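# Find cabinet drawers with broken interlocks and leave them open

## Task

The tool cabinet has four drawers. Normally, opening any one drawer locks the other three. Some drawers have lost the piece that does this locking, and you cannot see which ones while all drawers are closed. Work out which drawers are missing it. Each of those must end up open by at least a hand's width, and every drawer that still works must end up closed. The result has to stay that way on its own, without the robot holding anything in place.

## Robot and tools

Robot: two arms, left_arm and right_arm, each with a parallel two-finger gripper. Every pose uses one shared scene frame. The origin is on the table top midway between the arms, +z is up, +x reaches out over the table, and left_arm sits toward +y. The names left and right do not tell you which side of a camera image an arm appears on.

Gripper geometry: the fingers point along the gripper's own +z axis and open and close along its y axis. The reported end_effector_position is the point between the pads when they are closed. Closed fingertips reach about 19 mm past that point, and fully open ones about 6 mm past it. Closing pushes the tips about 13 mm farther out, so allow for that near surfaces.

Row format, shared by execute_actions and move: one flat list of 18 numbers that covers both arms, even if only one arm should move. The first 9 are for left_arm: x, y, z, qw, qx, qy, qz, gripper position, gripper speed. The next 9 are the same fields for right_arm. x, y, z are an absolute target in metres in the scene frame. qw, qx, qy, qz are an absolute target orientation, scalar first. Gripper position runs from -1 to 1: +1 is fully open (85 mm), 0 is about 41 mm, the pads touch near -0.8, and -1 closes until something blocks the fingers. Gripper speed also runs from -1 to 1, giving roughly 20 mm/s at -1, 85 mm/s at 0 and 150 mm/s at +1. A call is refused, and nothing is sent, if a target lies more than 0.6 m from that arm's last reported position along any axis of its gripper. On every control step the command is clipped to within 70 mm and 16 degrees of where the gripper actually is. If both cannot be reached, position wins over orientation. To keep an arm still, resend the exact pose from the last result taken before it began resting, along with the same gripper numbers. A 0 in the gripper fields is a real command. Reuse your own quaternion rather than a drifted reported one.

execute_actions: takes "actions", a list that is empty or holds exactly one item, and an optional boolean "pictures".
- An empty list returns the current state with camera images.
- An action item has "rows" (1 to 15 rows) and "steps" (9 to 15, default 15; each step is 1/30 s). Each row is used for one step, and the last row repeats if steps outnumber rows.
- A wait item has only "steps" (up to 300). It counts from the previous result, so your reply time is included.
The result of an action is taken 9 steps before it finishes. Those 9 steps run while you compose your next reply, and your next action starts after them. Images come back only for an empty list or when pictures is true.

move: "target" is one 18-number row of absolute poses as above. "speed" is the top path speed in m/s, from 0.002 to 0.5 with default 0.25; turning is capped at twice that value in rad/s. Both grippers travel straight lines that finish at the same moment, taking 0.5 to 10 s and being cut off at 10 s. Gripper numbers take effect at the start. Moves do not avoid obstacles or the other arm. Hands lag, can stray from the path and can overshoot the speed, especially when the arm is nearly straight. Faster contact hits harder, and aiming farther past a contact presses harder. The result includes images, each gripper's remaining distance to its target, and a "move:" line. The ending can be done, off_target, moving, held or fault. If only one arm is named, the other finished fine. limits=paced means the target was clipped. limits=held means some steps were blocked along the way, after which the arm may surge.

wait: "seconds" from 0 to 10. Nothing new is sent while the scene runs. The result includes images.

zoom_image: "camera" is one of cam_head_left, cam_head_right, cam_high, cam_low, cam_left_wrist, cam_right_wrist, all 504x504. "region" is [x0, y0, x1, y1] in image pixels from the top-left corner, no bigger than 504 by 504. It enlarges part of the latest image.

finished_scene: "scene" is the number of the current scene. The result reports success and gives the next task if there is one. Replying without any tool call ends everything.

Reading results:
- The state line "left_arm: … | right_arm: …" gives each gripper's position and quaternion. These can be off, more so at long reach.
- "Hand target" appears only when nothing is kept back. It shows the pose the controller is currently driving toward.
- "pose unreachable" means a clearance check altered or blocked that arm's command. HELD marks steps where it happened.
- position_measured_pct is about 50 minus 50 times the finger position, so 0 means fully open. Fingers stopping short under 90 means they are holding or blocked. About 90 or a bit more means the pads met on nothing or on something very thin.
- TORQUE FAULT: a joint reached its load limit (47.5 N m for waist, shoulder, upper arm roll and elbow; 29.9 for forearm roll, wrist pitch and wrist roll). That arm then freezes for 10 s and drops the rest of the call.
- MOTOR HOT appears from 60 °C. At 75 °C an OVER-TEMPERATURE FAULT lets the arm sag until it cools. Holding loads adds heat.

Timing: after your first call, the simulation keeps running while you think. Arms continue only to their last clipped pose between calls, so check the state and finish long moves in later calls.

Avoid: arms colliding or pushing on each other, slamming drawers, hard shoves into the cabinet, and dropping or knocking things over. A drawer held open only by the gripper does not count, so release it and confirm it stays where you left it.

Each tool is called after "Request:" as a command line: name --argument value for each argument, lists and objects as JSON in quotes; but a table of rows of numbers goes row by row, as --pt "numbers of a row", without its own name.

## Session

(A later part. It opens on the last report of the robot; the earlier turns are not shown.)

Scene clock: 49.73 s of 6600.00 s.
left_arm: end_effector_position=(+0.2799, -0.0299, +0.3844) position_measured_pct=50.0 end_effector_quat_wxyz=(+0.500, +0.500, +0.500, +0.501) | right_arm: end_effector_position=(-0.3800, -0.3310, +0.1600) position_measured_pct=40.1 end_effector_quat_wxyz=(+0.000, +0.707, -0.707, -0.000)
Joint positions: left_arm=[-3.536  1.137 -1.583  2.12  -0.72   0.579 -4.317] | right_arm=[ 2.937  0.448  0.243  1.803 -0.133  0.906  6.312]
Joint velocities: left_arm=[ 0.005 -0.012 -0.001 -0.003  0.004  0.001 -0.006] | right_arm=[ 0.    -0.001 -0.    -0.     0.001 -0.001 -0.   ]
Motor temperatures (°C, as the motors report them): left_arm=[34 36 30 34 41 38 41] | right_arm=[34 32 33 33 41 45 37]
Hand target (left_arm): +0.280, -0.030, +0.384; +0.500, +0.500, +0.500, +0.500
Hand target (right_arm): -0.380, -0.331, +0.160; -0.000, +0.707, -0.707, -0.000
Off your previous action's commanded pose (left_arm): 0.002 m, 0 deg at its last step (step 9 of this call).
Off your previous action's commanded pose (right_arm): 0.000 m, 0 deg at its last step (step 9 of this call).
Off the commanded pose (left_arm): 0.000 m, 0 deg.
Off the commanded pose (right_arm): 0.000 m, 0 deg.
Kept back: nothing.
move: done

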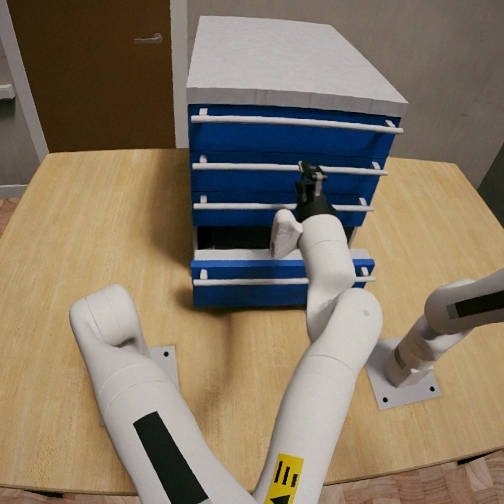

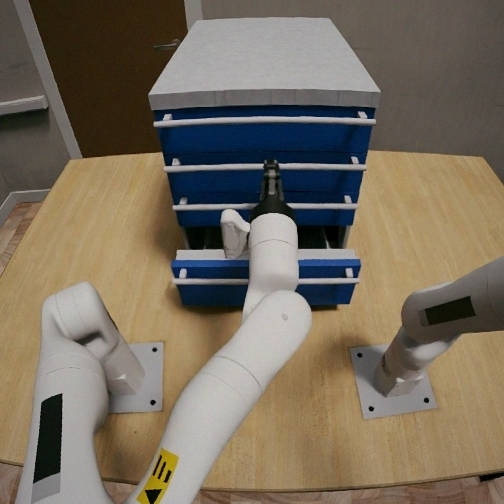

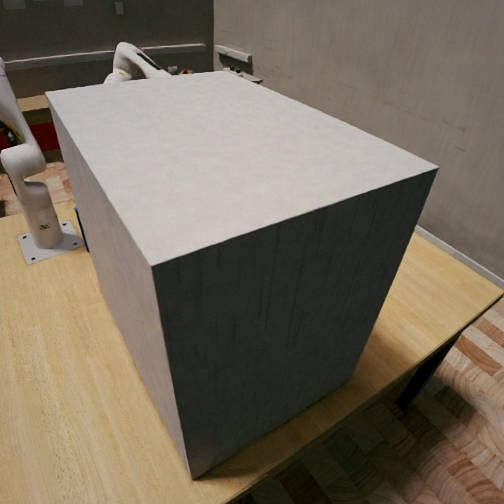

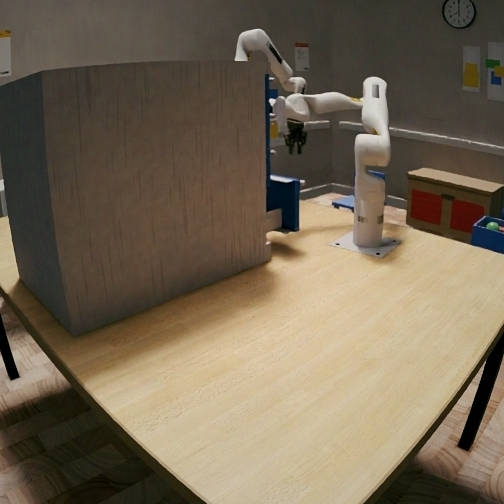

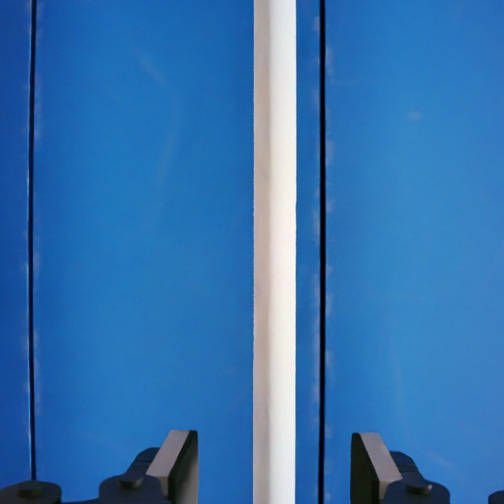

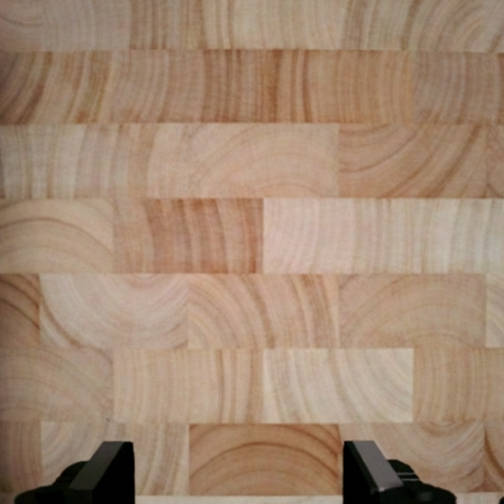

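Request:
execute_actions --actions '[{"rows":[[0.29,-0.03,0.3843,0.5,0.5,0.5,0.5,0,1,-0.38,-0.331,0.16,0,-0.7071,0.7071,0,0.2,1],[0.30,-0.03,0.3843,0.5,0.5,0.5,0.5,0,1,-0.38,-0.331,0.16,0,-0.7071,0.7071,0,0.2,1],[0.315,-0.03,0.3843,0.5,0.5,0.5,0.5,0,1,-0.38,-0.331,0.16,0,-0.7071,0.7071,0,0.2,1]],"steps":11}]'

Request:
execute_actions --actions '[{"rows":[[0.315,-0.03,0.3843,0.5,0.5,0.5,0.5,-1,0.5,-0.38,-0.331,0.16,0,-0.7071,0.7071,0,0.2,1]],"steps":14}]'

Request:
move --target '[0.304,-0.03,0.3843,0.5,0.5,0.5,0.5,-1,0.5, -0.38,-0.331,0.16,0,-0.7071,0.7071,0,0.2,1]' --speed 0.025

Scene clock: 50.47 s of 6600.00 s.
left_arm: end_effector_position=(+0.2828, -0.0296, +0.3842) position_measured_pct=50.0 end_effector_quat_wxyz=(+0.499, +0.500, +0.500, +0.501) | right_arm: end_effector_position=(-0.3800, -0.3310, +0.1600) position_measured_pct=40.1 end_effector_quat_wxyz=(+0.000, +0.707, -0.707, -0.000)
Joint positions: left_arm=[-3.544  1.137 -1.585  2.121 -0.722  0.571 -4.315] | right_arm=[ 2.937  0.448  0.243  1.803 -0.133  0.906  6.312]
Joint velocities: left_arm=[-0.293  0.054 -0.059  0.056 -0.112 -0.311  0.076] | right_arm=[ 0.001  0.001 -0.001  0.    -0.     0.001  0.   ]
Motor temperatures (°C, as the motors report them): left_arm=[34 36 30 34 41 38 41] | right_arm=[34 32 33 33 41 45 37]
Steps of this call (steps 1 to 20: nothing new was sent; steps 21 to 22: the first 2 steps of this action). Readings (end_effector_position | what the end effector reports):
21: left_arm (+0.2803, -0.0299, +0.3843) | right_arm (-0.3800, -0.3310, +0.1600) | left_arm position_measured_pct=50.0 | right_arm position_measured_pct=40.1
22: the state above

Scene clock: 50.93 s of 6600.00 s.
left_arm: end_effector_position=(+0.3148, -0.0304, +0.3843) position_measured_pct=59.9 end_effector_quat_wxyz=(+0.500, +0.500, +0.500, +0.500) | right_arm: end_effector_position=(-0.3800, -0.3310, +0.1600) position_measured_pct=40.1 end_effector_quat_wxyz=(+0.000, +0.707, -0.707, -0.000)
Joint positions: left_arm=[-3.629  1.157 -1.614  2.139 -0.767  0.454 -4.281] | right_arm=[ 2.937  0.448  0.243  1.803 -0.133  0.906  6.312]
Joint velocities: left_arm=[-0.01   0.005 -0.     0.001 -0.    -0.003  0.002] | right_arm=[-0.    -0.001 -0.     0.    -0.    -0.001  0.   ]
Motor temperatures (°C, as the motors report them): left_arm=[34 36 30 34 41 38 41] | right_arm=[34 32 33 33 41 45 37]
Off your previous action's commanded pose (left_arm): 0.002 m, 0 deg at its last step (step 9 of this call).
Off your previous action's commanded pose (right_arm): 0.000 m, 0 deg at its last step (step 9 of this call).
Steps of this call (steps 1 to 9: the last 9 steps of your previous action; steps 10 to 14: the first 5 steps of this action). Readings (end_effector_position | what the end effector reports):
10: left_arm (+0.3140, -0.0308, +0.3844) | right_arm (-0.3800, -0.3310, +0.1600) | left_arm position_measured_pct=50.0 | right_arm position_measured_pct=40.1
11: left_arm (+0.3143, -0.0307, +0.3844) | right_arm (-0.3800, -0.3310, +0.1600) | left_arm position_measured_pct=50.8 | right_arm position_measured_pct=40.1
13: left_arm (+0.3147, -0.0304, +0.3843) | right_arm (-0.3800, -0.3310, +0.1600) | left_arm position_measured_pct=56.3 | right_arm position_measured_pct=40.1
14: the state above

Scene clock: 52.03 s of 6600.00 s.
left_arm: end_effector_position=(+0.3088, -0.0300, +0.3844) position_measured_pct=81.7 end_effector_quat_wxyz=(+0.499, +0.499, +0.503, +0.499) | right_arm: end_effector_position=(-0.3800, -0.3310, +0.1600) position_measured_pct=40.1 end_effector_quat_wxyz=(+0.000, +0.707, -0.707, -0.000)
Joint positions: left_arm=[-3.613  1.146 -1.605  2.131 -0.754  0.486 -4.292] | right_arm=[ 2.937  0.448  0.243  1.803 -0.133  0.906  6.312]
Joint velocities: left_arm=[-0.    -0.002  0.    -0.002  0.004  0.003 -0.003] | right_arm=[ 0.     0.002  0.    -0.001  0.001  0.    -0.   ]
Motor temperatures (°C, as the motors report them): left_arm=[34 36 30 34 41 38 41] | right_arm=[34 32 33 33 41 45 37]
Hand target (left_arm): +0.304, -0.030, +0.384; +0.500, +0.500, +0.500, +0.500
Hand target (right_arm): -0.380, -0.331, +0.160; -0.000, +0.707, -0.707, -0.000
Off your previous action's commanded pose (left_arm): 0.000 m, 0 deg at its last step (step 9 of this call).
Off your previous action's commanded pose (right_arm): 0.000 m, 0 deg at its last step (step 9 of this call).
Off the commanded pose (left_arm): 0.005 m, 0 deg.
Off the commanded pose (right_arm): 0.000 m, 0 deg.
Kept back: nothing.
move: off_target (left_arm)

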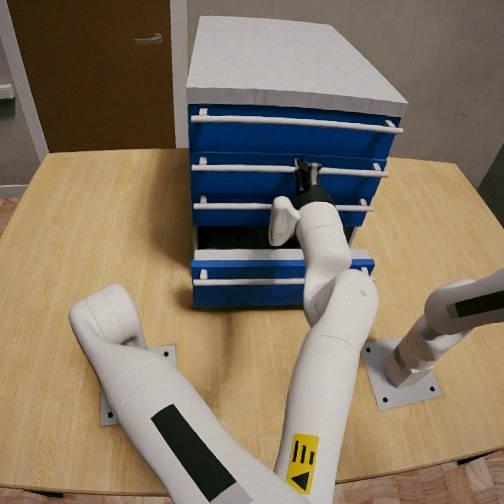

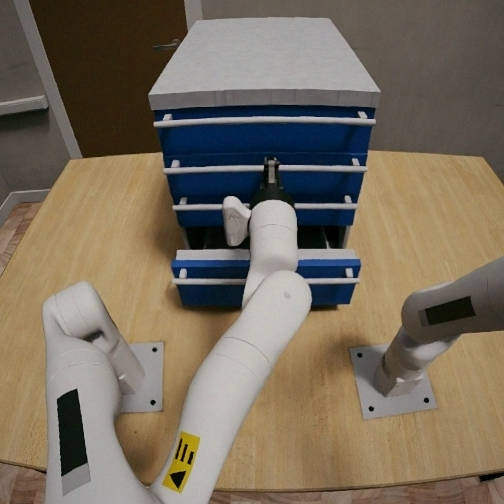

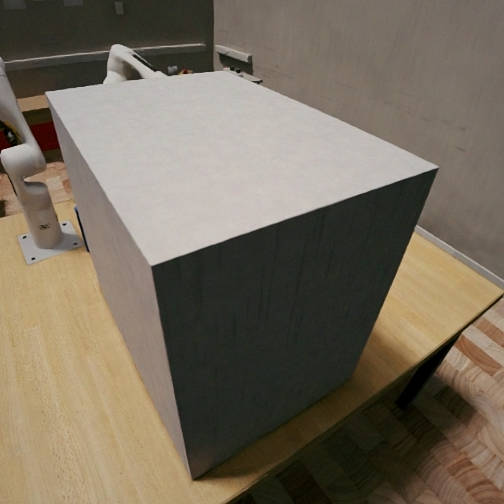

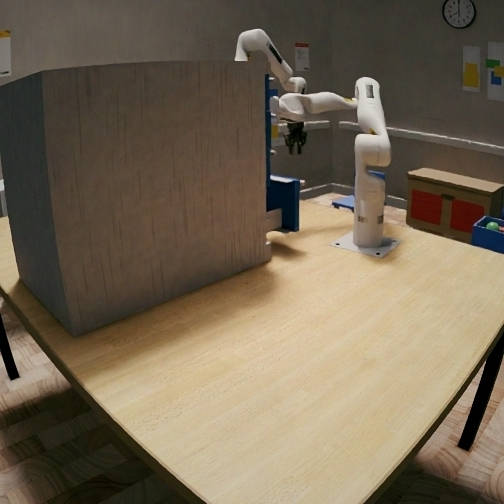

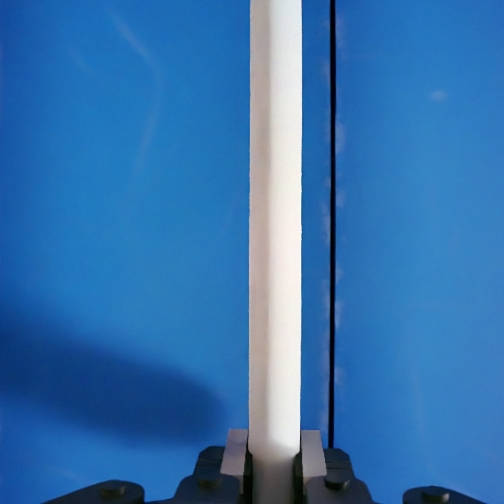

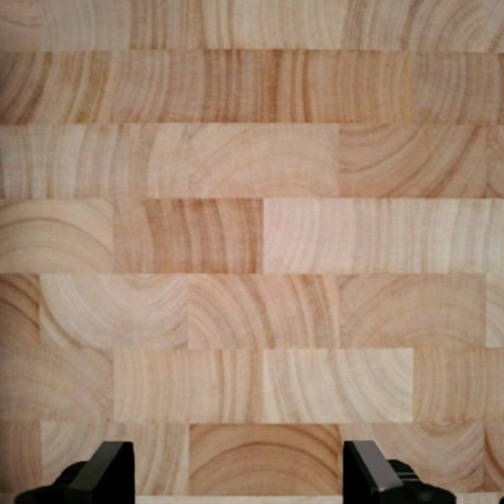

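Request:
execute_actions --actions '[{"rows":[[0.309,-0.03,0.3843,0.5,0.5,0.5,0.5,-1,0.5,-0.38,-0.331,0.16,0,-0.7071,0.7071,0,0.2,1],[0.311,-0.03,0.3843,0.5,0.5,0.5,0.5,-1,0.5,-0.38,-0.331,0.16,0,-0.7071,0.7071,0,0.2,1],[0.313,-0.03,0.3843,0.5,0.5,0.5,0.5,-1,0.5,-0.38,-0.331,0.16,0,-0.7071,0.7071,0,0.2,1],[0.3157,-0.03,0.3843,0.5,0.5,0.5,0.5,-1,0.5,-0.38,-0.331,0.16,0,-0.7071,0.7071,0,0.2,1]],"steps":10}]'

Request:
execute_actions --actions '[{"rows":[[0.315,-0.03,0.3843,0.5,0.5,0.5,0.5,0,1,-0.38,-0.331,0.16,0,-0.7071,0.7071,0,0.2,1],[0.315,-0.03,0.3843,0.5,0.5,0.5,0.5,0,1,-0.38,-0.331,0.16,0,-0.7071,0.7071,0,0.2,1],[0.315,-0.03,0.3843,0.5,0.5,0.5,0.5,0,1,-0.38,-0.331,0.16,0,-0.7071,0.7071,0,0.2,1],[0.315,-0.03,0.3843,0.5,0.5,0.5,0.5,0,1,-0.38,-0.331,0.16,0,-0.7071,0.7071,0,0.2,1],[0.315,-0.03,0.3843,0.5,0.5,0.5,0.5,0,1,-0.38,-0.331,0.16,0,-0.7071,0.7071,0,0.2,1],[0.28,-0.03,0.3843,0.5,0.5,0.5,0.5,0,1,-0.38,-0.331,0.16,0,-0.7071,0.7071,0,0.2,1]],"steps":14}]'

Request:
move --target '[0.28,-0.03,0.4845,0.5,0.5,0.5,0.5,0,1, -0.38,-0.331,0.16,0,-0.7071,0.7071,0,0.2,1]' --speed 0.3

Scene clock: 52.80 s of 6600.00 s.
left_arm: end_effector_position=(+0.3092, -0.0299, +0.3844) position_measured_pct=81.7 end_effector_quat_wxyz=(+0.498, +0.499, +0.503, +0.499) | right_arm: end_effector_position=(-0.3800, -0.3310, +0.1600) position_measured_pct=40.1 end_effector_quat_wxyz=(+0.000, +0.707, -0.707, -0.000)
Joint positions: left_arm=[-3.614  1.146 -1.605  2.131 -0.754  0.485 -4.292] | right_arm=[ 2.937  0.448  0.243  1.803 -0.133  0.906  6.312]
Joint velocities: left_arm=[-0.086  0.042 -0.013  0.008 -0.025 -0.074  0.022] | right_arm=[ 0.001  0.001 -0.001  0.     0.     0.001 -0.   ]
Motor temperatures (°C, as the motors report them): left_arm=[34 36 30 34 41 38 41] | right_arm=[34 32 33 33 41 45 37]
Steps of this call (steps 1 to 22: nothing new was sent; step 23: the first step of this action). Readings (end_effector_position | what the end effector reports):
23: the state above

Scene clock: 53.27 s of 6600.00 s.
left_arm: end_effector_position=(+0.3149, -0.0301, +0.3843) position_measured_pct=68.7 end_effector_quat_wxyz=(+0.500, +0.500, +0.500, +0.500) | right_arm: end_effector_position=(-0.3800, -0.3310, +0.1600) position_measured_pct=40.1 end_effector_quat_wxyz=(+0.000, +0.707, -0.707, -0.000)
Joint positions: left_arm=[-3.629  1.157 -1.614  2.139 -0.767  0.454 -4.281] | right_arm=[ 2.937  0.448  0.243  1.803 -0.133  0.906  6.312]
Joint velocities: left_arm=[-0.002  0.001  0.002 -0.001  0.     0.004 -0.001] | right_arm=[-0.     0.     0.001 -0.    -0.    -0.    -0.   ]
Motor temperatures (°C, as the motors report them): left_arm=[34 36 30 34 41 38 41] | right_arm=[34 32 33 33 41 45 37]
Off your previous action's commanded pose (left_arm): 0.001 m, 0 deg at its last step (step 9 of this call).
Off your previous action's commanded pose (right_arm): 0.000 m, 0 deg at its last step (step 9 of this call).
Steps of this call (steps 1 to 9: the last 9 steps of your previous action; steps 10 to 14: the first 5 steps of this action). Readings (end_effector_position | what the end effector reports):
10: left_arm (+0.3148, -0.0303, +0.3843) | right_arm (-0.3800, -0.3310, +0.1600) | left_arm position_measured_pct=81.7 | right_arm position_measured_pct=40.1
11: left_arm (+0.3149, -0.0302, +0.3843) | right_arm (-0.3800, -0.3310, +0.1600) | left_arm position_measured_pct=81.3 | right_arm position_measured_pct=40.1
13: left_arm (+0.3149, -0.0301, +0.3843) | right_arm (-0.3800, -0.3310, +0.1600) | left_arm position_measured_pct=73.4 | right_arm position_measured_pct=40.1
14: the state above

Scene clock: 54.67 s of 6600.00 s.
left_arm: end_effector_position=(+0.2797, -0.0298, +0.4848) position_measured_pct=50.0 end_effector_quat_wxyz=(+0.500, +0.500, +0.500, +0.501) | right_arm: end_effector_position=(-0.3800, -0.3310, +0.1600) position_measured_pct=40.1 end_effector_quat_wxyz=(+0.000, +0.707, -0.707, -0.000)
Joint positions: left_arm=[-3.459  0.935 -1.728  1.99  -0.792  0.712 -4.516] | right_arm=[ 2.937  0.448  0.243  1.803 -0.133  0.906  6.312]
Joint velocities: left_arm=[ 0.005 -0.011 -0.002 -0.004  0.005  0.001 -0.006] | right_arm=[ 0.     0.001 -0.     0.    -0.001 -0.     0.   ]
Motor temperatures (°C, as the motors report them): left_arm=[34 36 30 34 41 38 41] | right_arm=[34 32 33 33 41 45 37]
Hand target (left_arm): +0.280, -0.030, +0.485; +0.500, +0.500, +0.500, +0.500
Hand target (right_arm): -0.380, -0.331, +0.160; -0.000, +0.707, -0.707, -0.000
Off your previous action's commanded pose (left_arm): 0.002 m, 0 deg at its last step (step 9 of this call).
Off your previous action's commanded pose (right_arm): 0.000 m, 0 deg at its last step (step 9 of this call).
Off the commanded pose (left_arm): 0.000 m, 0 deg.
Off the commanded pose (right_arm): 0.000 m, 0 deg.
Kept back: nothing.
move: done

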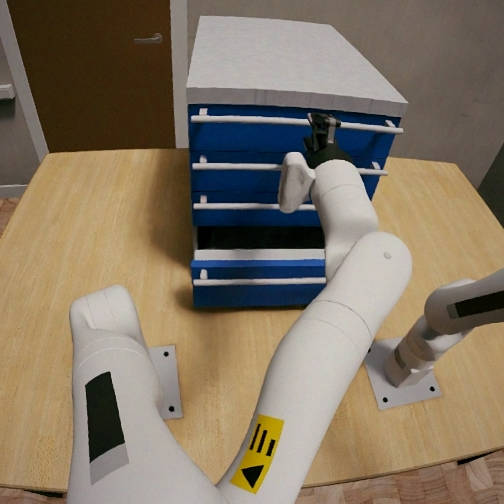

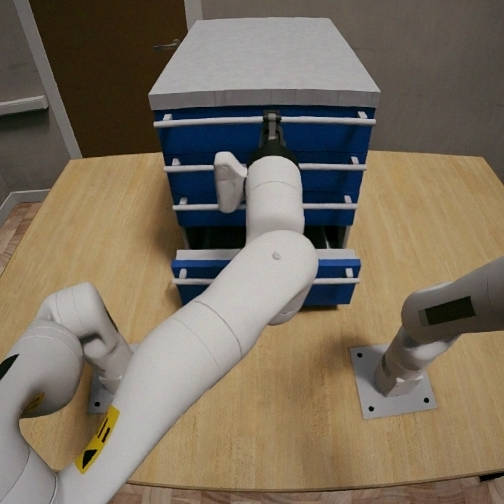

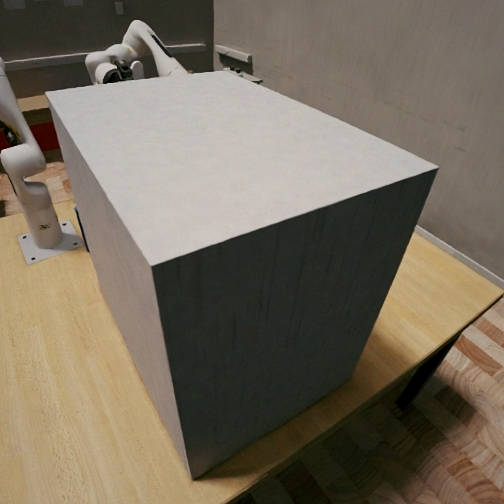

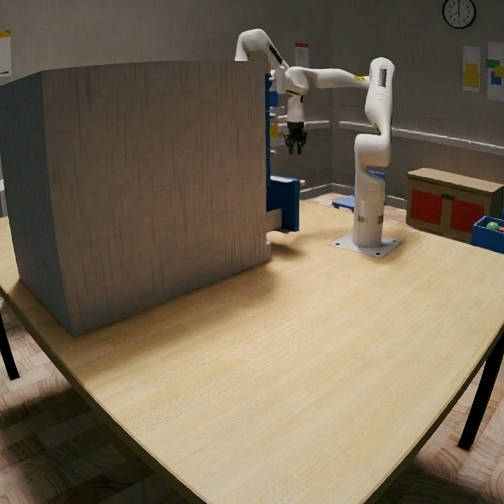

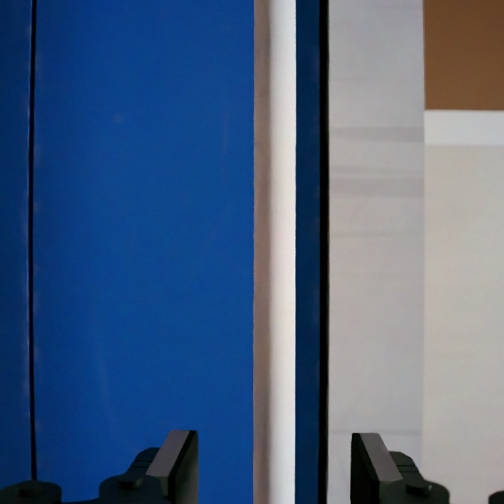

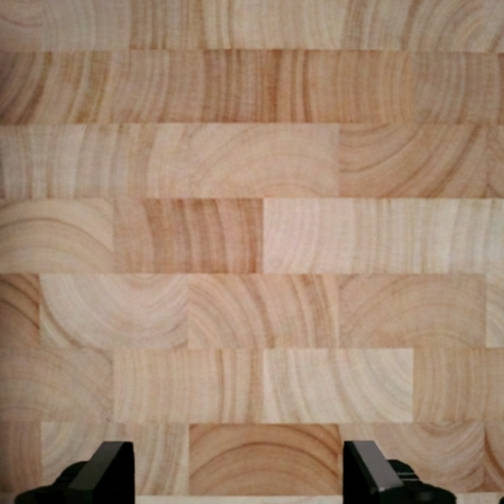

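Request:
execute_actions --actions '[{"rows":[[0.29,-0.03,0.4847,0.5,0.5,0.5,0.5,0,1,-0.38,-0.331,0.16,0,-0.7071,0.7071,0,0.2,1],[0.30,-0.03,0.4847,0.5,0.5,0.5,0.5,0,1,-0.38,-0.331,0.16,0,-0.7071,0.7071,0,0.2,1],[0.315,-0.03,0.4847,0.5,0.5,0.5,0.5,0,1,-0.38,-0.331,0.16,0,-0.7071,0.7071,0,0.2,1]],"steps":10}]'

Request:
execute_actions --actions '[{"rows":[[0.315,-0.03,0.4847,0.5,0.5,0.5,0.5,-1,0.5,-0.38,-0.331,0.16,0,-0.7071,0.7071,0,0.2,1]],"steps":13}]'

Request:
move --target '[0.305,-0.03,0.4847,0.5,0.5,0.5,0.5,-1,0.5, -0.38,-0.331,0.16,0,-0.7071,0.7071,0,0.2,1]' --speed 0.025

Scene clock: 55.10 s of 6600.00 s.
left_arm: end_effector_position=(+0.2803, -0.0297, +0.4847) position_measured_pct=50.0 end_effector_quat_wxyz=(+0.500, +0.500, +0.500, +0.500) | right_arm: end_effector_position=(-0.3800, -0.3310, +0.1600) position_measured_pct=40.1 end_effector_quat_wxyz=(+0.000, +0.707, -0.707, -0.000)
Joint positions: left_arm=[-3.46   0.934 -1.728  1.99  -0.792  0.711 -4.516] | right_arm=[ 2.937  0.448  0.243  1.803 -0.133  0.906  6.312]
Joint velocities: left_arm=[-0.116 -0.003  0.003  0.022 -0.058 -0.098  0.038] | right_arm=[ 0.001  0.001 -0.    -0.001  0.     0.     0.   ]
Motor temperatures (°C, as the motors report them): left_arm=[34 36 30 34 41 38 41] | right_arm=[34 32 33 33 41 45 37]
Steps of this call (steps 1 to 12: nothing new was sent; step 13: the first step of this action). Readings (end_effector_position | what the end effector reports):
13: the state above

Scene clock: 55.53 s of 6600.00 s.
left_arm: end_effector_position=(+0.3145, -0.0305, +0.4848) position_measured_pct=56.3 end_effector_quat_wxyz=(+0.500, +0.500, +0.500, +0.500) | right_arm: end_effector_position=(-0.3800, -0.3310, +0.1600) position_measured_pct=40.1 end_effector_quat_wxyz=(+0.000, +0.707, -0.707, -0.000)
Joint positions: left_arm=[-3.548  0.93  -1.739  2.007 -0.84   0.604 -4.481] | right_arm=[ 2.937  0.448  0.243  1.803 -0.133  0.906  6.312]
Joint velocities: left_arm=[-0.017  0.001 -0.     0.002 -0.002 -0.006  0.004] | right_arm=[-0.001  0.001  0.     0.    -0.001 -0.001 -0.   ]
Motor temperatures (°C, as the motors report them): left_arm=[34 36 30 34 41 38 41] | right_arm=[34 32 33 33 41 45 37]
Off your previous action's commanded pose (left_arm): 0.002 m, 0 deg at its last step (step 9 of this call).
Off your previous action's commanded pose (right_arm): 0.000 m, 0 deg at its last step (step 9 of this call).
Steps of this call (steps 1 to 9: the last 9 steps of your previous action; steps 10 to 13: the first 4 steps of this action). Readings (end_effector_position | what the end effector reports):
10: left_arm (+0.3137, -0.0307, +0.4848) | right_arm (-0.3800, -0.3310, +0.1600) | left_arm position_measured_pct=50.0 | right_arm position_measured_pct=40.1
11: left_arm (+0.3140, -0.0308, +0.4848) | right_arm (-0.3800, -0.3310, +0.1600) | left_arm position_measured_pct=50.8 | right_arm position_measured_pct=40.1
13: the state above

Scene clock: 56.67 s of 6600.00 s.
left_arm: end_effector_position=(+0.3088, -0.0300, +0.4847) position_measured_pct=81.7 end_effector_quat_wxyz=(+0.499, +0.500, +0.502, +0.498) | right_arm: end_effector_position=(-0.3800, -0.3310, +0.1600) position_measured_pct=40.1 end_effector_quat_wxyz=(+0.000, +0.707, -0.707, -0.000)
Joint positions: left_arm=[-3.531  0.926 -1.737  2.002 -0.827  0.628 -4.491] | right_arm=[ 2.937  0.448  0.243  1.803 -0.133  0.906  6.312]
Joint velocities: left_arm=[ 0.    -0.001 -0.001 -0.001  0.002  0.001 -0.003] | right_arm=[-0.001 -0.     0.     0.001 -0.001 -0.    -0.   ]
Motor temperatures (°C, as the motors report them): left_arm=[34 36 30 34 41 38 41] | right_arm=[34 32 33 33 41 45 37]
Hand target (left_arm): +0.305, -0.030, +0.485; +0.500, +0.500, +0.500, +0.500
Hand target (right_arm): -0.380, -0.331, +0.160; -0.000, +0.707, -0.707, -0.000
Off your previous action's commanded pose (left_arm): 0.000 m, 0 deg at its last step (step 9 of this call).
Off your previous action's commanded pose (right_arm): 0.000 m, 0 deg at its last step (step 9 of this call).
Off the commanded pose (left_arm): 0.004 m, 0 deg.
Off the commanded pose (right_arm): 0.000 m, 0 deg.
Kept back: nothing.
move: off_target (left_arm)

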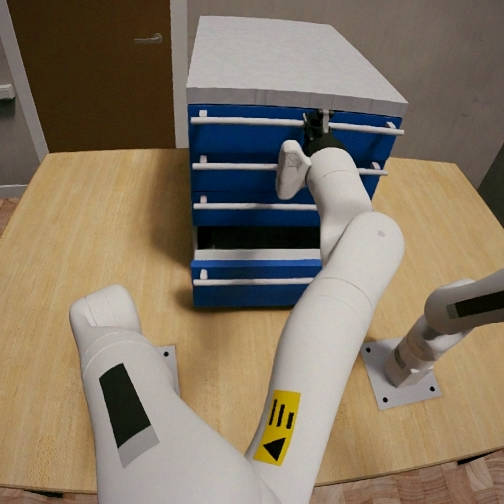

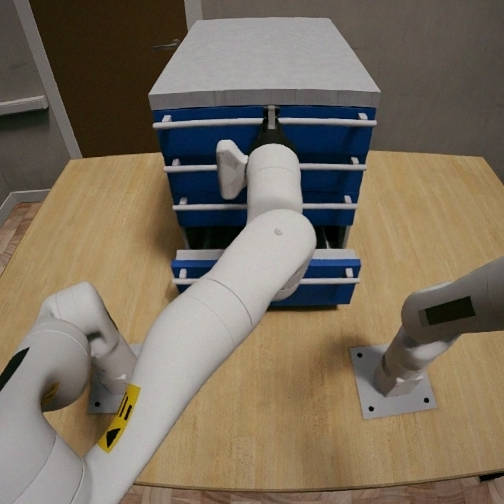

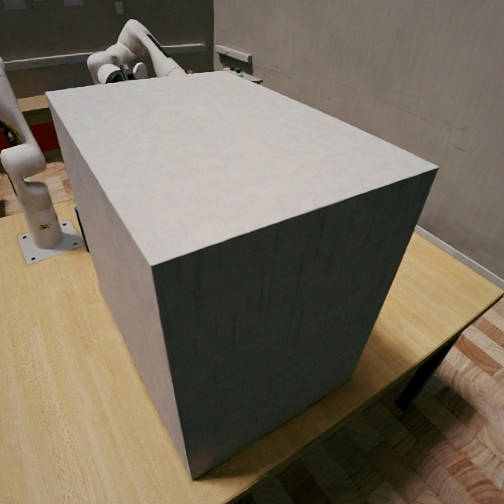

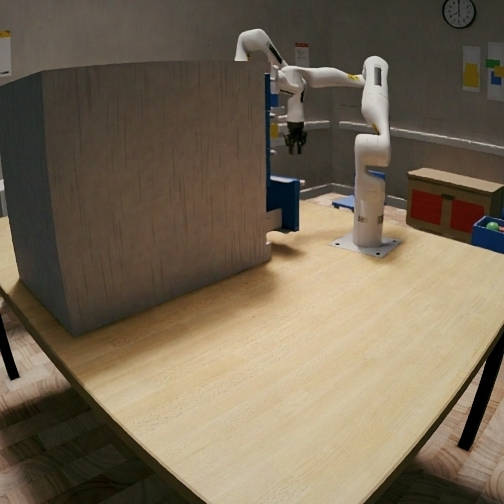

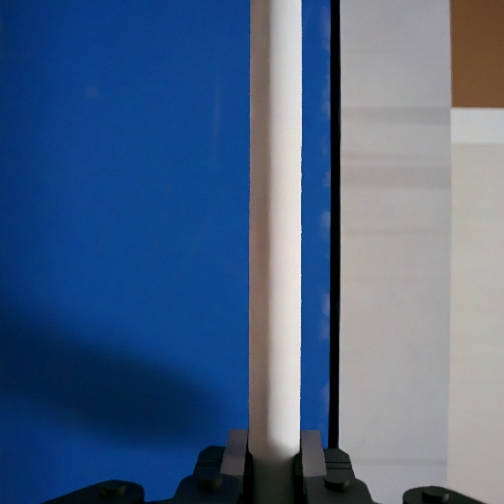

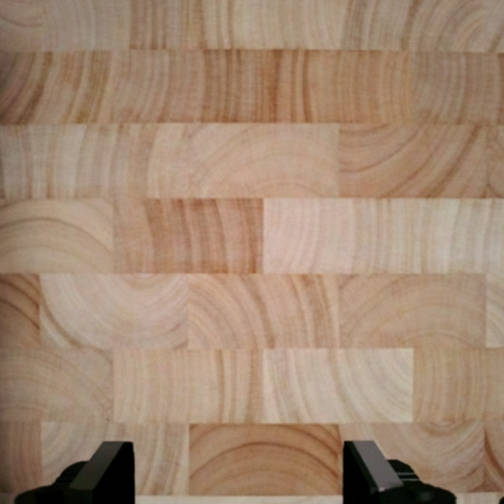

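Request:
execute_actions --actions '[{"rows":[[0.309,-0.03,0.4847,0.5,0.5,0.5,0.5,-1,0.5,-0.38,-0.331,0.16,0,-0.7071,0.7071,0,0.2,1],[0.311,-0.03,0.4847,0.5,0.5,0.5,0.5,-1,0.5,-0.38,-0.331,0.16,0,-0.7071,0.7071,0,0.2,1],[0.313,-0.03,0.4847,0.5,0.5,0.5,0.5,-1,0.5,-0.38,-0.331,0.16,0,-0.7071,0.7071,0,0.2,1],[0.3157,-0.03,0.4847,0.5,0.5,0.5,0.5,-1,0.5,-0.38,-0.331,0.16,0,-0.7071,0.7071,0,0.2,1]],"steps":10}]'

Request:
execute_actions --actions '[{"rows":[[0.315,-0.03,0.4847,0.5,0.5,0.5,0.5,0,1,-0.38,-0.331,0.16,0,-0.7071,0.7071,0,0.2,1],[0.315,-0.03,0.4847,0.5,0.5,0.5,0.5,0,1,-0.38,-0.331,0.16,0,-0.7071,0.7071,0,0.2,1],[0.315,-0.03,0.4847,0.5,0.5,0.5,0.5,0,1,-0.38,-0.331,0.16,0,-0.7071,0.7071,0,0.2,1],[0.315,-0.03,0.4847,0.5,0.5,0.5,0.5,0,1,-0.38,-0.331,0.16,0,-0.7071,0.7071,0,0.2,1],[0.315,-0.03,0.4847,0.5,0.5,0.5,0.5,0,1,-0.38,-0.331,0.16,0,-0.7071,0.7071,0,0.2,1],[0.27,-0.03,0.4847,0.5,0.5,0.5,0.5,0,1,-0.38,-0.331,0.16,0,-0.7071,0.7071,0,0.2,1]],"steps":14}]'

Request:
move --target '[0.145,-0.03,0.1838,0.5,0.5,0.5,0.5,0,1, -0.38,-0.331,0.16,0,-0.7071,0.7071,0,0.2,1]' --speed 0.35

Request:
execute_actions --actions '[{"rows":[[0.16,-0.03,0.1838,0.5,0.5,0.5,0.5,0,1,-0.38,-0.331,0.16,0,-0.7071,0.7071,0,0.2,1],[0.175,-0.03,0.1838,0.5,0.5,0.5,0.5,0,1,-0.38,-0.331,0.16,0,-0.7071,0.7071,0,0.2,1],[0.195,-0.03,0.1838,0.5,0.5,0.5,0.5,0,1,-0.38,-0.331,0.16,0,-0.7071,0.7071,0,0.2,1]],"steps":12}]'

Request:
execute_actions --actions '[{"rows":[[0.195,-0.03,0.1838,0.5,0.5,0.5,0.5,-1,0.5,-0.38,-0.331,0.16,0,-0.7071,0.7071,0,0.2,1]],"steps":13}]'

Request:
move --target '[0.3165,-0.03,0.1838,0.5,0.5,0.5,0.5,-1,0.5, -0.38,-0.331,0.16,0,-0.7071,0.7071,0,0.2,1]' --speed 0.12

Scene clock: 58.57 s of 6600.00 s.
left_arm: end_effector_position=(+0.3092, -0.0299, +0.4847) position_measured_pct=81.7 end_effector_quat_wxyz=(+0.499, +0.500, +0.502, +0.498) | right_arm: end_effector_position=(-0.3800, -0.3310, +0.1600) position_measured_pct=40.1 end_effector_quat_wxyz=(+0.000, +0.707, -0.707, -0.000)
Joint positions: left_arm=[-3.533  0.926 -1.737  2.002 -0.827  0.627 -4.491] | right_arm=[ 2.937  0.448  0.243  1.803 -0.133  0.906  6.312]
Joint velocities: left_arm=[-0.087  0.019  0.005  0.003 -0.025 -0.057  0.022] | right_arm=[ 0.001 -0.001 -0.     0.001 -0.    -0.001 -0.   ]
Motor temperatures (°C, as the motors report them): left_arm=[34 36 30 34 41 38 41] | right_arm=[34 32 33 33 41 45 37]
Steps of this call (steps 1 to 56: nothing new was sent; step 57: the first step of this action). Readings (end_effector_position | what the end effector reports):
57: the state above

Scene clock: 59.03 s of 6600.00 s.
left_arm: end_effector_position=(+0.3149, -0.0301, +0.4847) position_measured_pct=68.7 end_effector_quat_wxyz=(+0.500, +0.500, +0.500, +0.500) | right_arm: end_effector_position=(-0.3800, -0.3310, +0.1600) position_measured_pct=40.1 end_effector_quat_wxyz=(+0.000, +0.707, -0.707, -0.000)
Joint positions: left_arm=[-3.549  0.931 -1.74   2.008 -0.839  0.603 -4.481] | right_arm=[ 2.937  0.448  0.243  1.803 -0.133  0.906  6.312]
Joint velocities: left_arm=[-0.002  0.001  0.001 -0.001  0.001  0.002 -0.001] | right_arm=[-0.001 -0.002 -0.     0.001  0.001 -0.    -0.   ]
Motor temperatures (°C, as the motors report them): left_arm=[34 36 30 34 41 38 41] | right_arm=[34 32 33 33 41 45 37]
Off your previous action's commanded pose (left_arm): 0.001 m, 0 deg at its last step (step 9 of this call).
Off your previous action's commanded pose (right_arm): 0.000 m, 0 deg at its last step (step 9 of this call).
Steps of this call (steps 1 to 9: the last 9 steps of your previous action; steps 10 to 14: the first 5 steps of this action). Readings (end_effector_position | what the end effector reports):
10: left_arm (+0.3148, -0.0303, +0.4847) | right_arm (-0.3800, -0.3310, +0.1600) | left_arm position_measured_pct=81.7 | right_arm position_measured_pct=40.1
11: left_arm (+0.3148, -0.0302, +0.4847) | right_arm (-0.3800, -0.3310, +0.1600) | left_arm position_measured_pct=81.3 | right_arm position_measured_pct=40.1
13: left_arm (+0.3149, -0.0301, +0.4847) | right_arm (-0.3800, -0.3310, +0.1600) | left_arm position_measured_pct=73.4 | right_arm position_measured_pct=40.1
14: the state above

Scene clock: 61.10 s of 6600.00 s.
left_arm: end_effector_position=(+0.1447, -0.0289, +0.1826) position_measured_pct=50.0 end_effector_quat_wxyz=(+0.499, +0.501, +0.501, +0.500) | right_arm: end_effector_position=(-0.3800, -0.3310, +0.1600) position_measured_pct=40.1 end_effector_quat_wxyz=(+0.000, +0.707, -0.707, -0.000)
Joint positions: left_arm=[-3.363  1.461 -1.133  1.954 -0.295  0.934 -4.149] | right_arm=[ 2.937  0.448  0.243  1.803 -0.133  0.906  6.312]
Joint velocities: left_arm=[-0.001  0.009  0.002 -0.003 -0.003  0.002  0.002] | right_arm=[-0.     0.002  0.001 -0.     0.001  0.    -0.   ]
Motor temperatures (°C, as the motors report them): left_arm=[34 36 30 34 41 38 41] | right_arm=[34 32 33 33 41 45 37]
Hand target (left_arm): +0.145, -0.029, +0.183; +0.499, +0.501, +0.500, +0.500
Hand target (right_arm): -0.380, -0.331, +0.160; -0.000, +0.707, -0.707, -0.000
Off your previous action's commanded pose (left_arm): 0.004 m, 0 deg at its last step (step 9 of this call).
Off your previous action's commanded pose (right_arm): 0.000 m, 0 deg at its last step (step 9 of this call).
Off the commanded pose (left_arm): 0.002 m, 0 deg.
Off the commanded pose (right_arm): 0.000 m, 0 deg.
Kept back: nothing.
move: done

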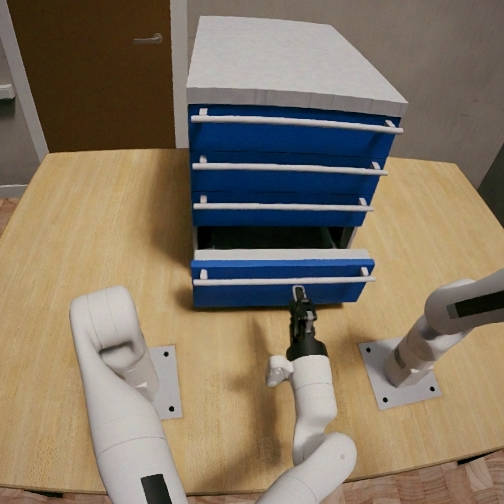

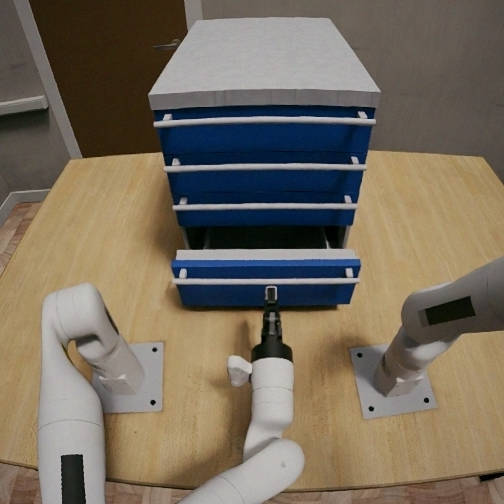

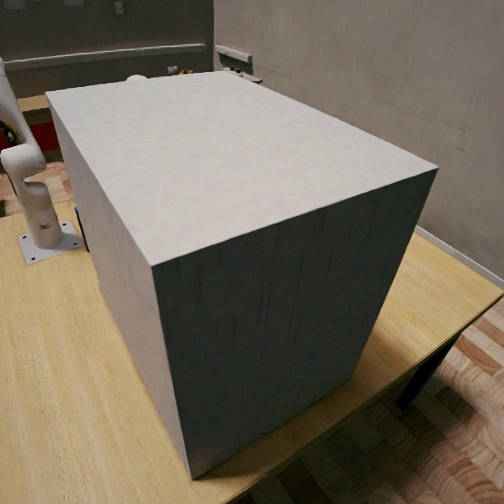

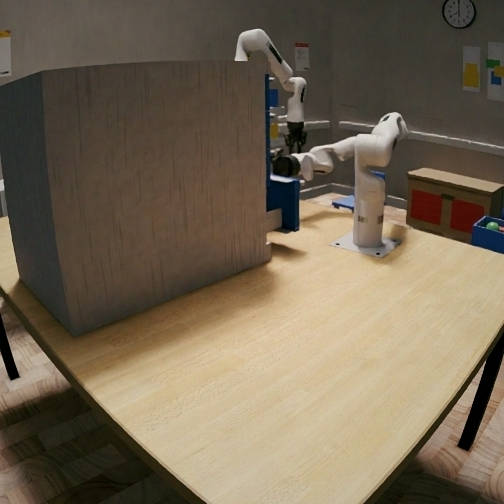

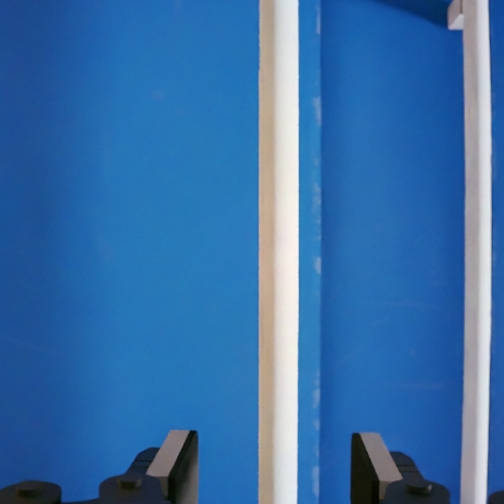

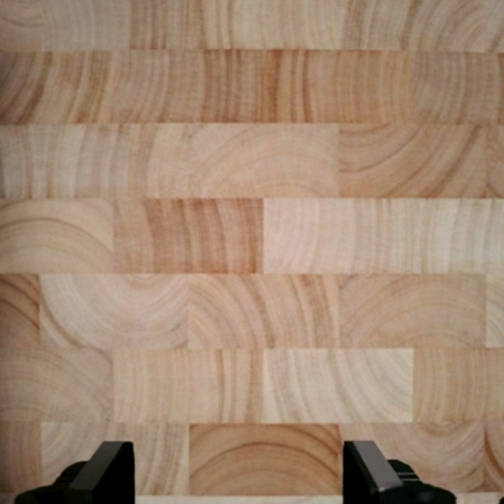

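Scene clock: 61.20 s of 6600.00 s.
left_arm: end_effector_position=(+0.1559, -0.0287, +0.1829) position_measured_pct=50.0 end_effector_quat_wxyz=(+0.498, +0.499, +0.501, +0.502) | right_arm: end_effector_position=(-0.3800, -0.3310, +0.1600) position_measured_pct=40.1 end_effector_quat_wxyz=(+0.000, +0.707, -0.707, -0.000)
Joint positions: left_arm=[-3.382  1.469 -1.139  1.971 -0.302  0.902 -4.145] | right_arm=[ 2.937  0.448  0.243  1.803 -0.133  0.906  6.312]
Joint velocities: left_arm=[-0.395  0.134 -0.136  0.388 -0.156 -0.742  0.096] | right_arm=[-0.     0.002 -0.    -0.    -0.001 -0.001  0.   ]
Motor temperatures (°C, as the motors report them): left_arm=[34 36 30 34 41 38 41] | right_arm=[34 32 33 33 41 45 37]
Steps of this call (steps 1 to 3: the first 3 steps of this action). Readings (end_effector_position | what the end effector reports):
1: left_arm (+0.1455, -0.0289, +0.1826) | right_arm (-0.3800, -0.3310, +0.1600) | left_arm position_measured_pct=50.0 | right_arm position_measured_pct=40.1
2: left_arm (+0.1491, -0.0289, +0.1827) | right_arm (-0.3800, -0.3310, +0.1600) | left_arm position_measured_pct=50.0 | right_arm position_measured_pct=40.1
3: the state above

Scene clock: 61.63 s of 6600.00 s.
left_arm: end_effector_position=(+0.1948, -0.0303, +0.1838) position_measured_pct=56.3 end_effector_quat_wxyz=(+0.500, +0.500, +0.500, +0.500) | right_arm: end_effector_position=(-0.3800, -0.3310, +0.1600) position_measured_pct=40.1 end_effector_quat_wxyz=(+0.000, +0.707, -0.707, -0.000)
Joint positions: left_arm=[-3.444  1.495 -1.167  2.031 -0.331  0.768 -4.126] | right_arm=[ 2.937  0.448  0.243  1.803 -0.133  0.906  6.312]
Joint velocities: left_arm=[-0.007  0.005 -0.     0.001 -0.001 -0.002  0.   ] | right_arm=[ 0.001 -0.     0.     0.    -0.    -0.     0.   ]
Motor temperatures (°C, as the motors report them): left_arm=[34 36 30 34 41 38 41] | right_arm=[34 32 33 33 41 45 37]
Off your previous action's commanded pose (left_arm): 0.001 m, 0 deg at its last step (step 9 of this call).
Off your previous action's commanded pose (right_arm): 0.000 m, 0 deg at its last step (step 9 of this call).
Steps of this call (steps 1 to 9: the last 9 steps of your previous action; steps 10 to 13: the first 4 steps of this action). Readings (end_effector_position | what the end effector reports):
10: left_arm (+0.1943, -0.0305, +0.1838) | right_arm (-0.3800, -0.3310, +0.1600) | left_arm position_measured_pct=50.0 | right_arm position_measured_pct=40.1
11: left_arm (+0.1945, -0.0304, +0.1838) | right_arm (-0.3800, -0.3310, +0.1600) | left_arm position_measured_pct=50.8 | right_arm position_measured_pct=40.1
13: the state above

Scene clock: 63.43 s of 6600.00 s.
left_arm: end_effector_position=(+0.3151, -0.0306, +0.1835) position_measured_pct=81.7 end_effector_quat_wxyz=(+0.501, +0.501, +0.500, +0.499) | right_arm: end_effector_position=(-0.3800, -0.3310, +0.1600) position_measured_pct=40.1 end_effector_quat_wxyz=(+0.000, +0.707, -0.707, -0.000)
Joint positions: left_arm=[-3.693  1.622 -1.28   2.14  -0.408  0.363 -4.069] | right_arm=[ 2.937  0.448  0.243  1.803 -0.133  0.906  6.312]
Joint velocities: left_arm=[ 0.001  0.002 -0.001  0.001 -0.    -0.004  0.   ] | right_arm=[-0.001 -0.002  0.     0.     0.     0.    -0.   ]
Motor temperatures (°C, as the motors report them): left_arm=[34 36 30 34 41 38 41] | right_arm=[34 32 33 33 41 45 37]
Hand target (left_arm): +0.317, -0.030, +0.184; +0.500, +0.500, +0.500, +0.500
Hand target (right_arm): -0.380, -0.331, +0.160; -0.000, +0.707, -0.707, -0.000
Off your previous action's commanded pose (left_arm): 0.000 m, 0 deg at its last step (step 9 of this call).
Off your previous action's commanded pose (right_arm): 0.000 m, 0 deg at its last step (step 9 of this call).
Off the commanded pose (left_arm): 0.002 m, 0 deg.
Off the commanded pose (right_arm): 0.000 m, 0 deg.
Kept back: nothing.
move: done

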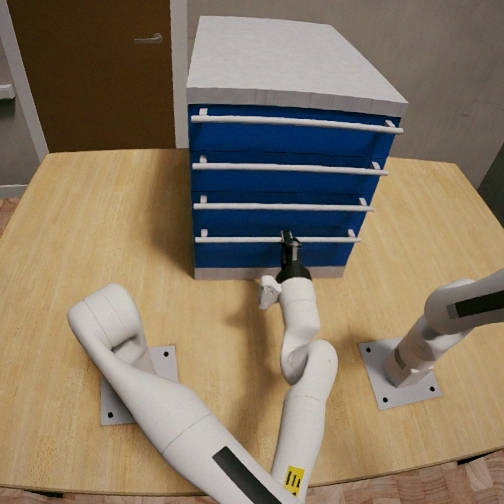

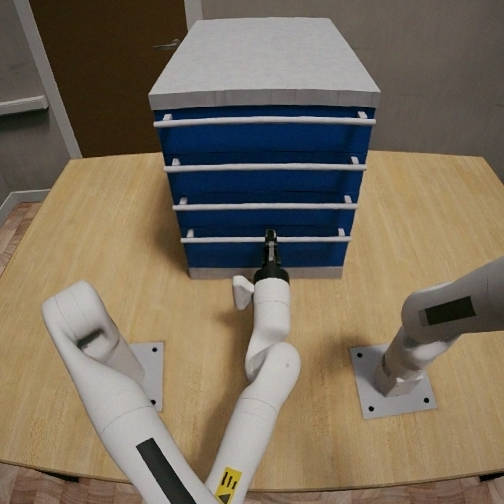

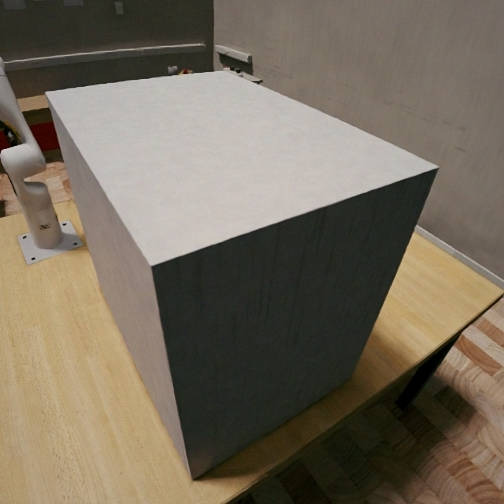

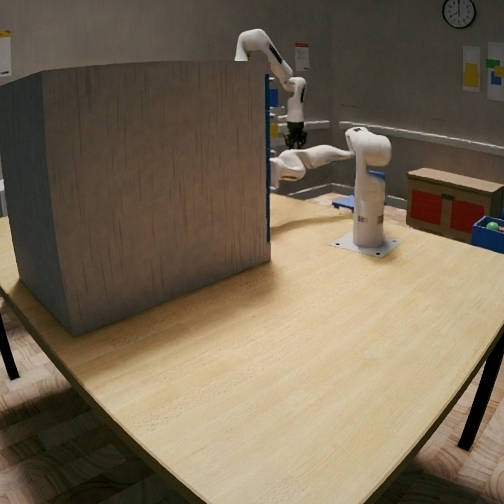

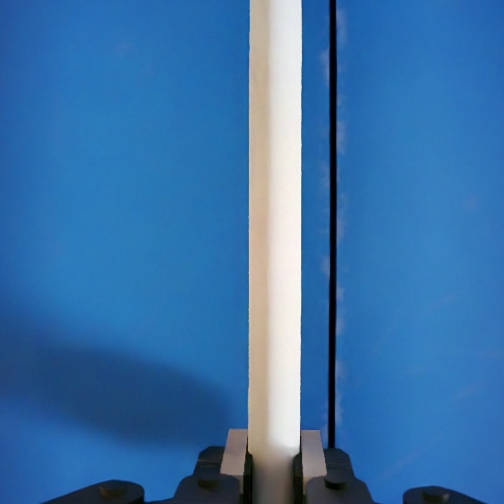

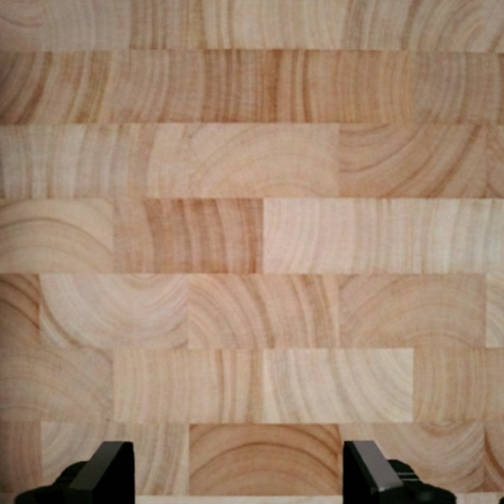

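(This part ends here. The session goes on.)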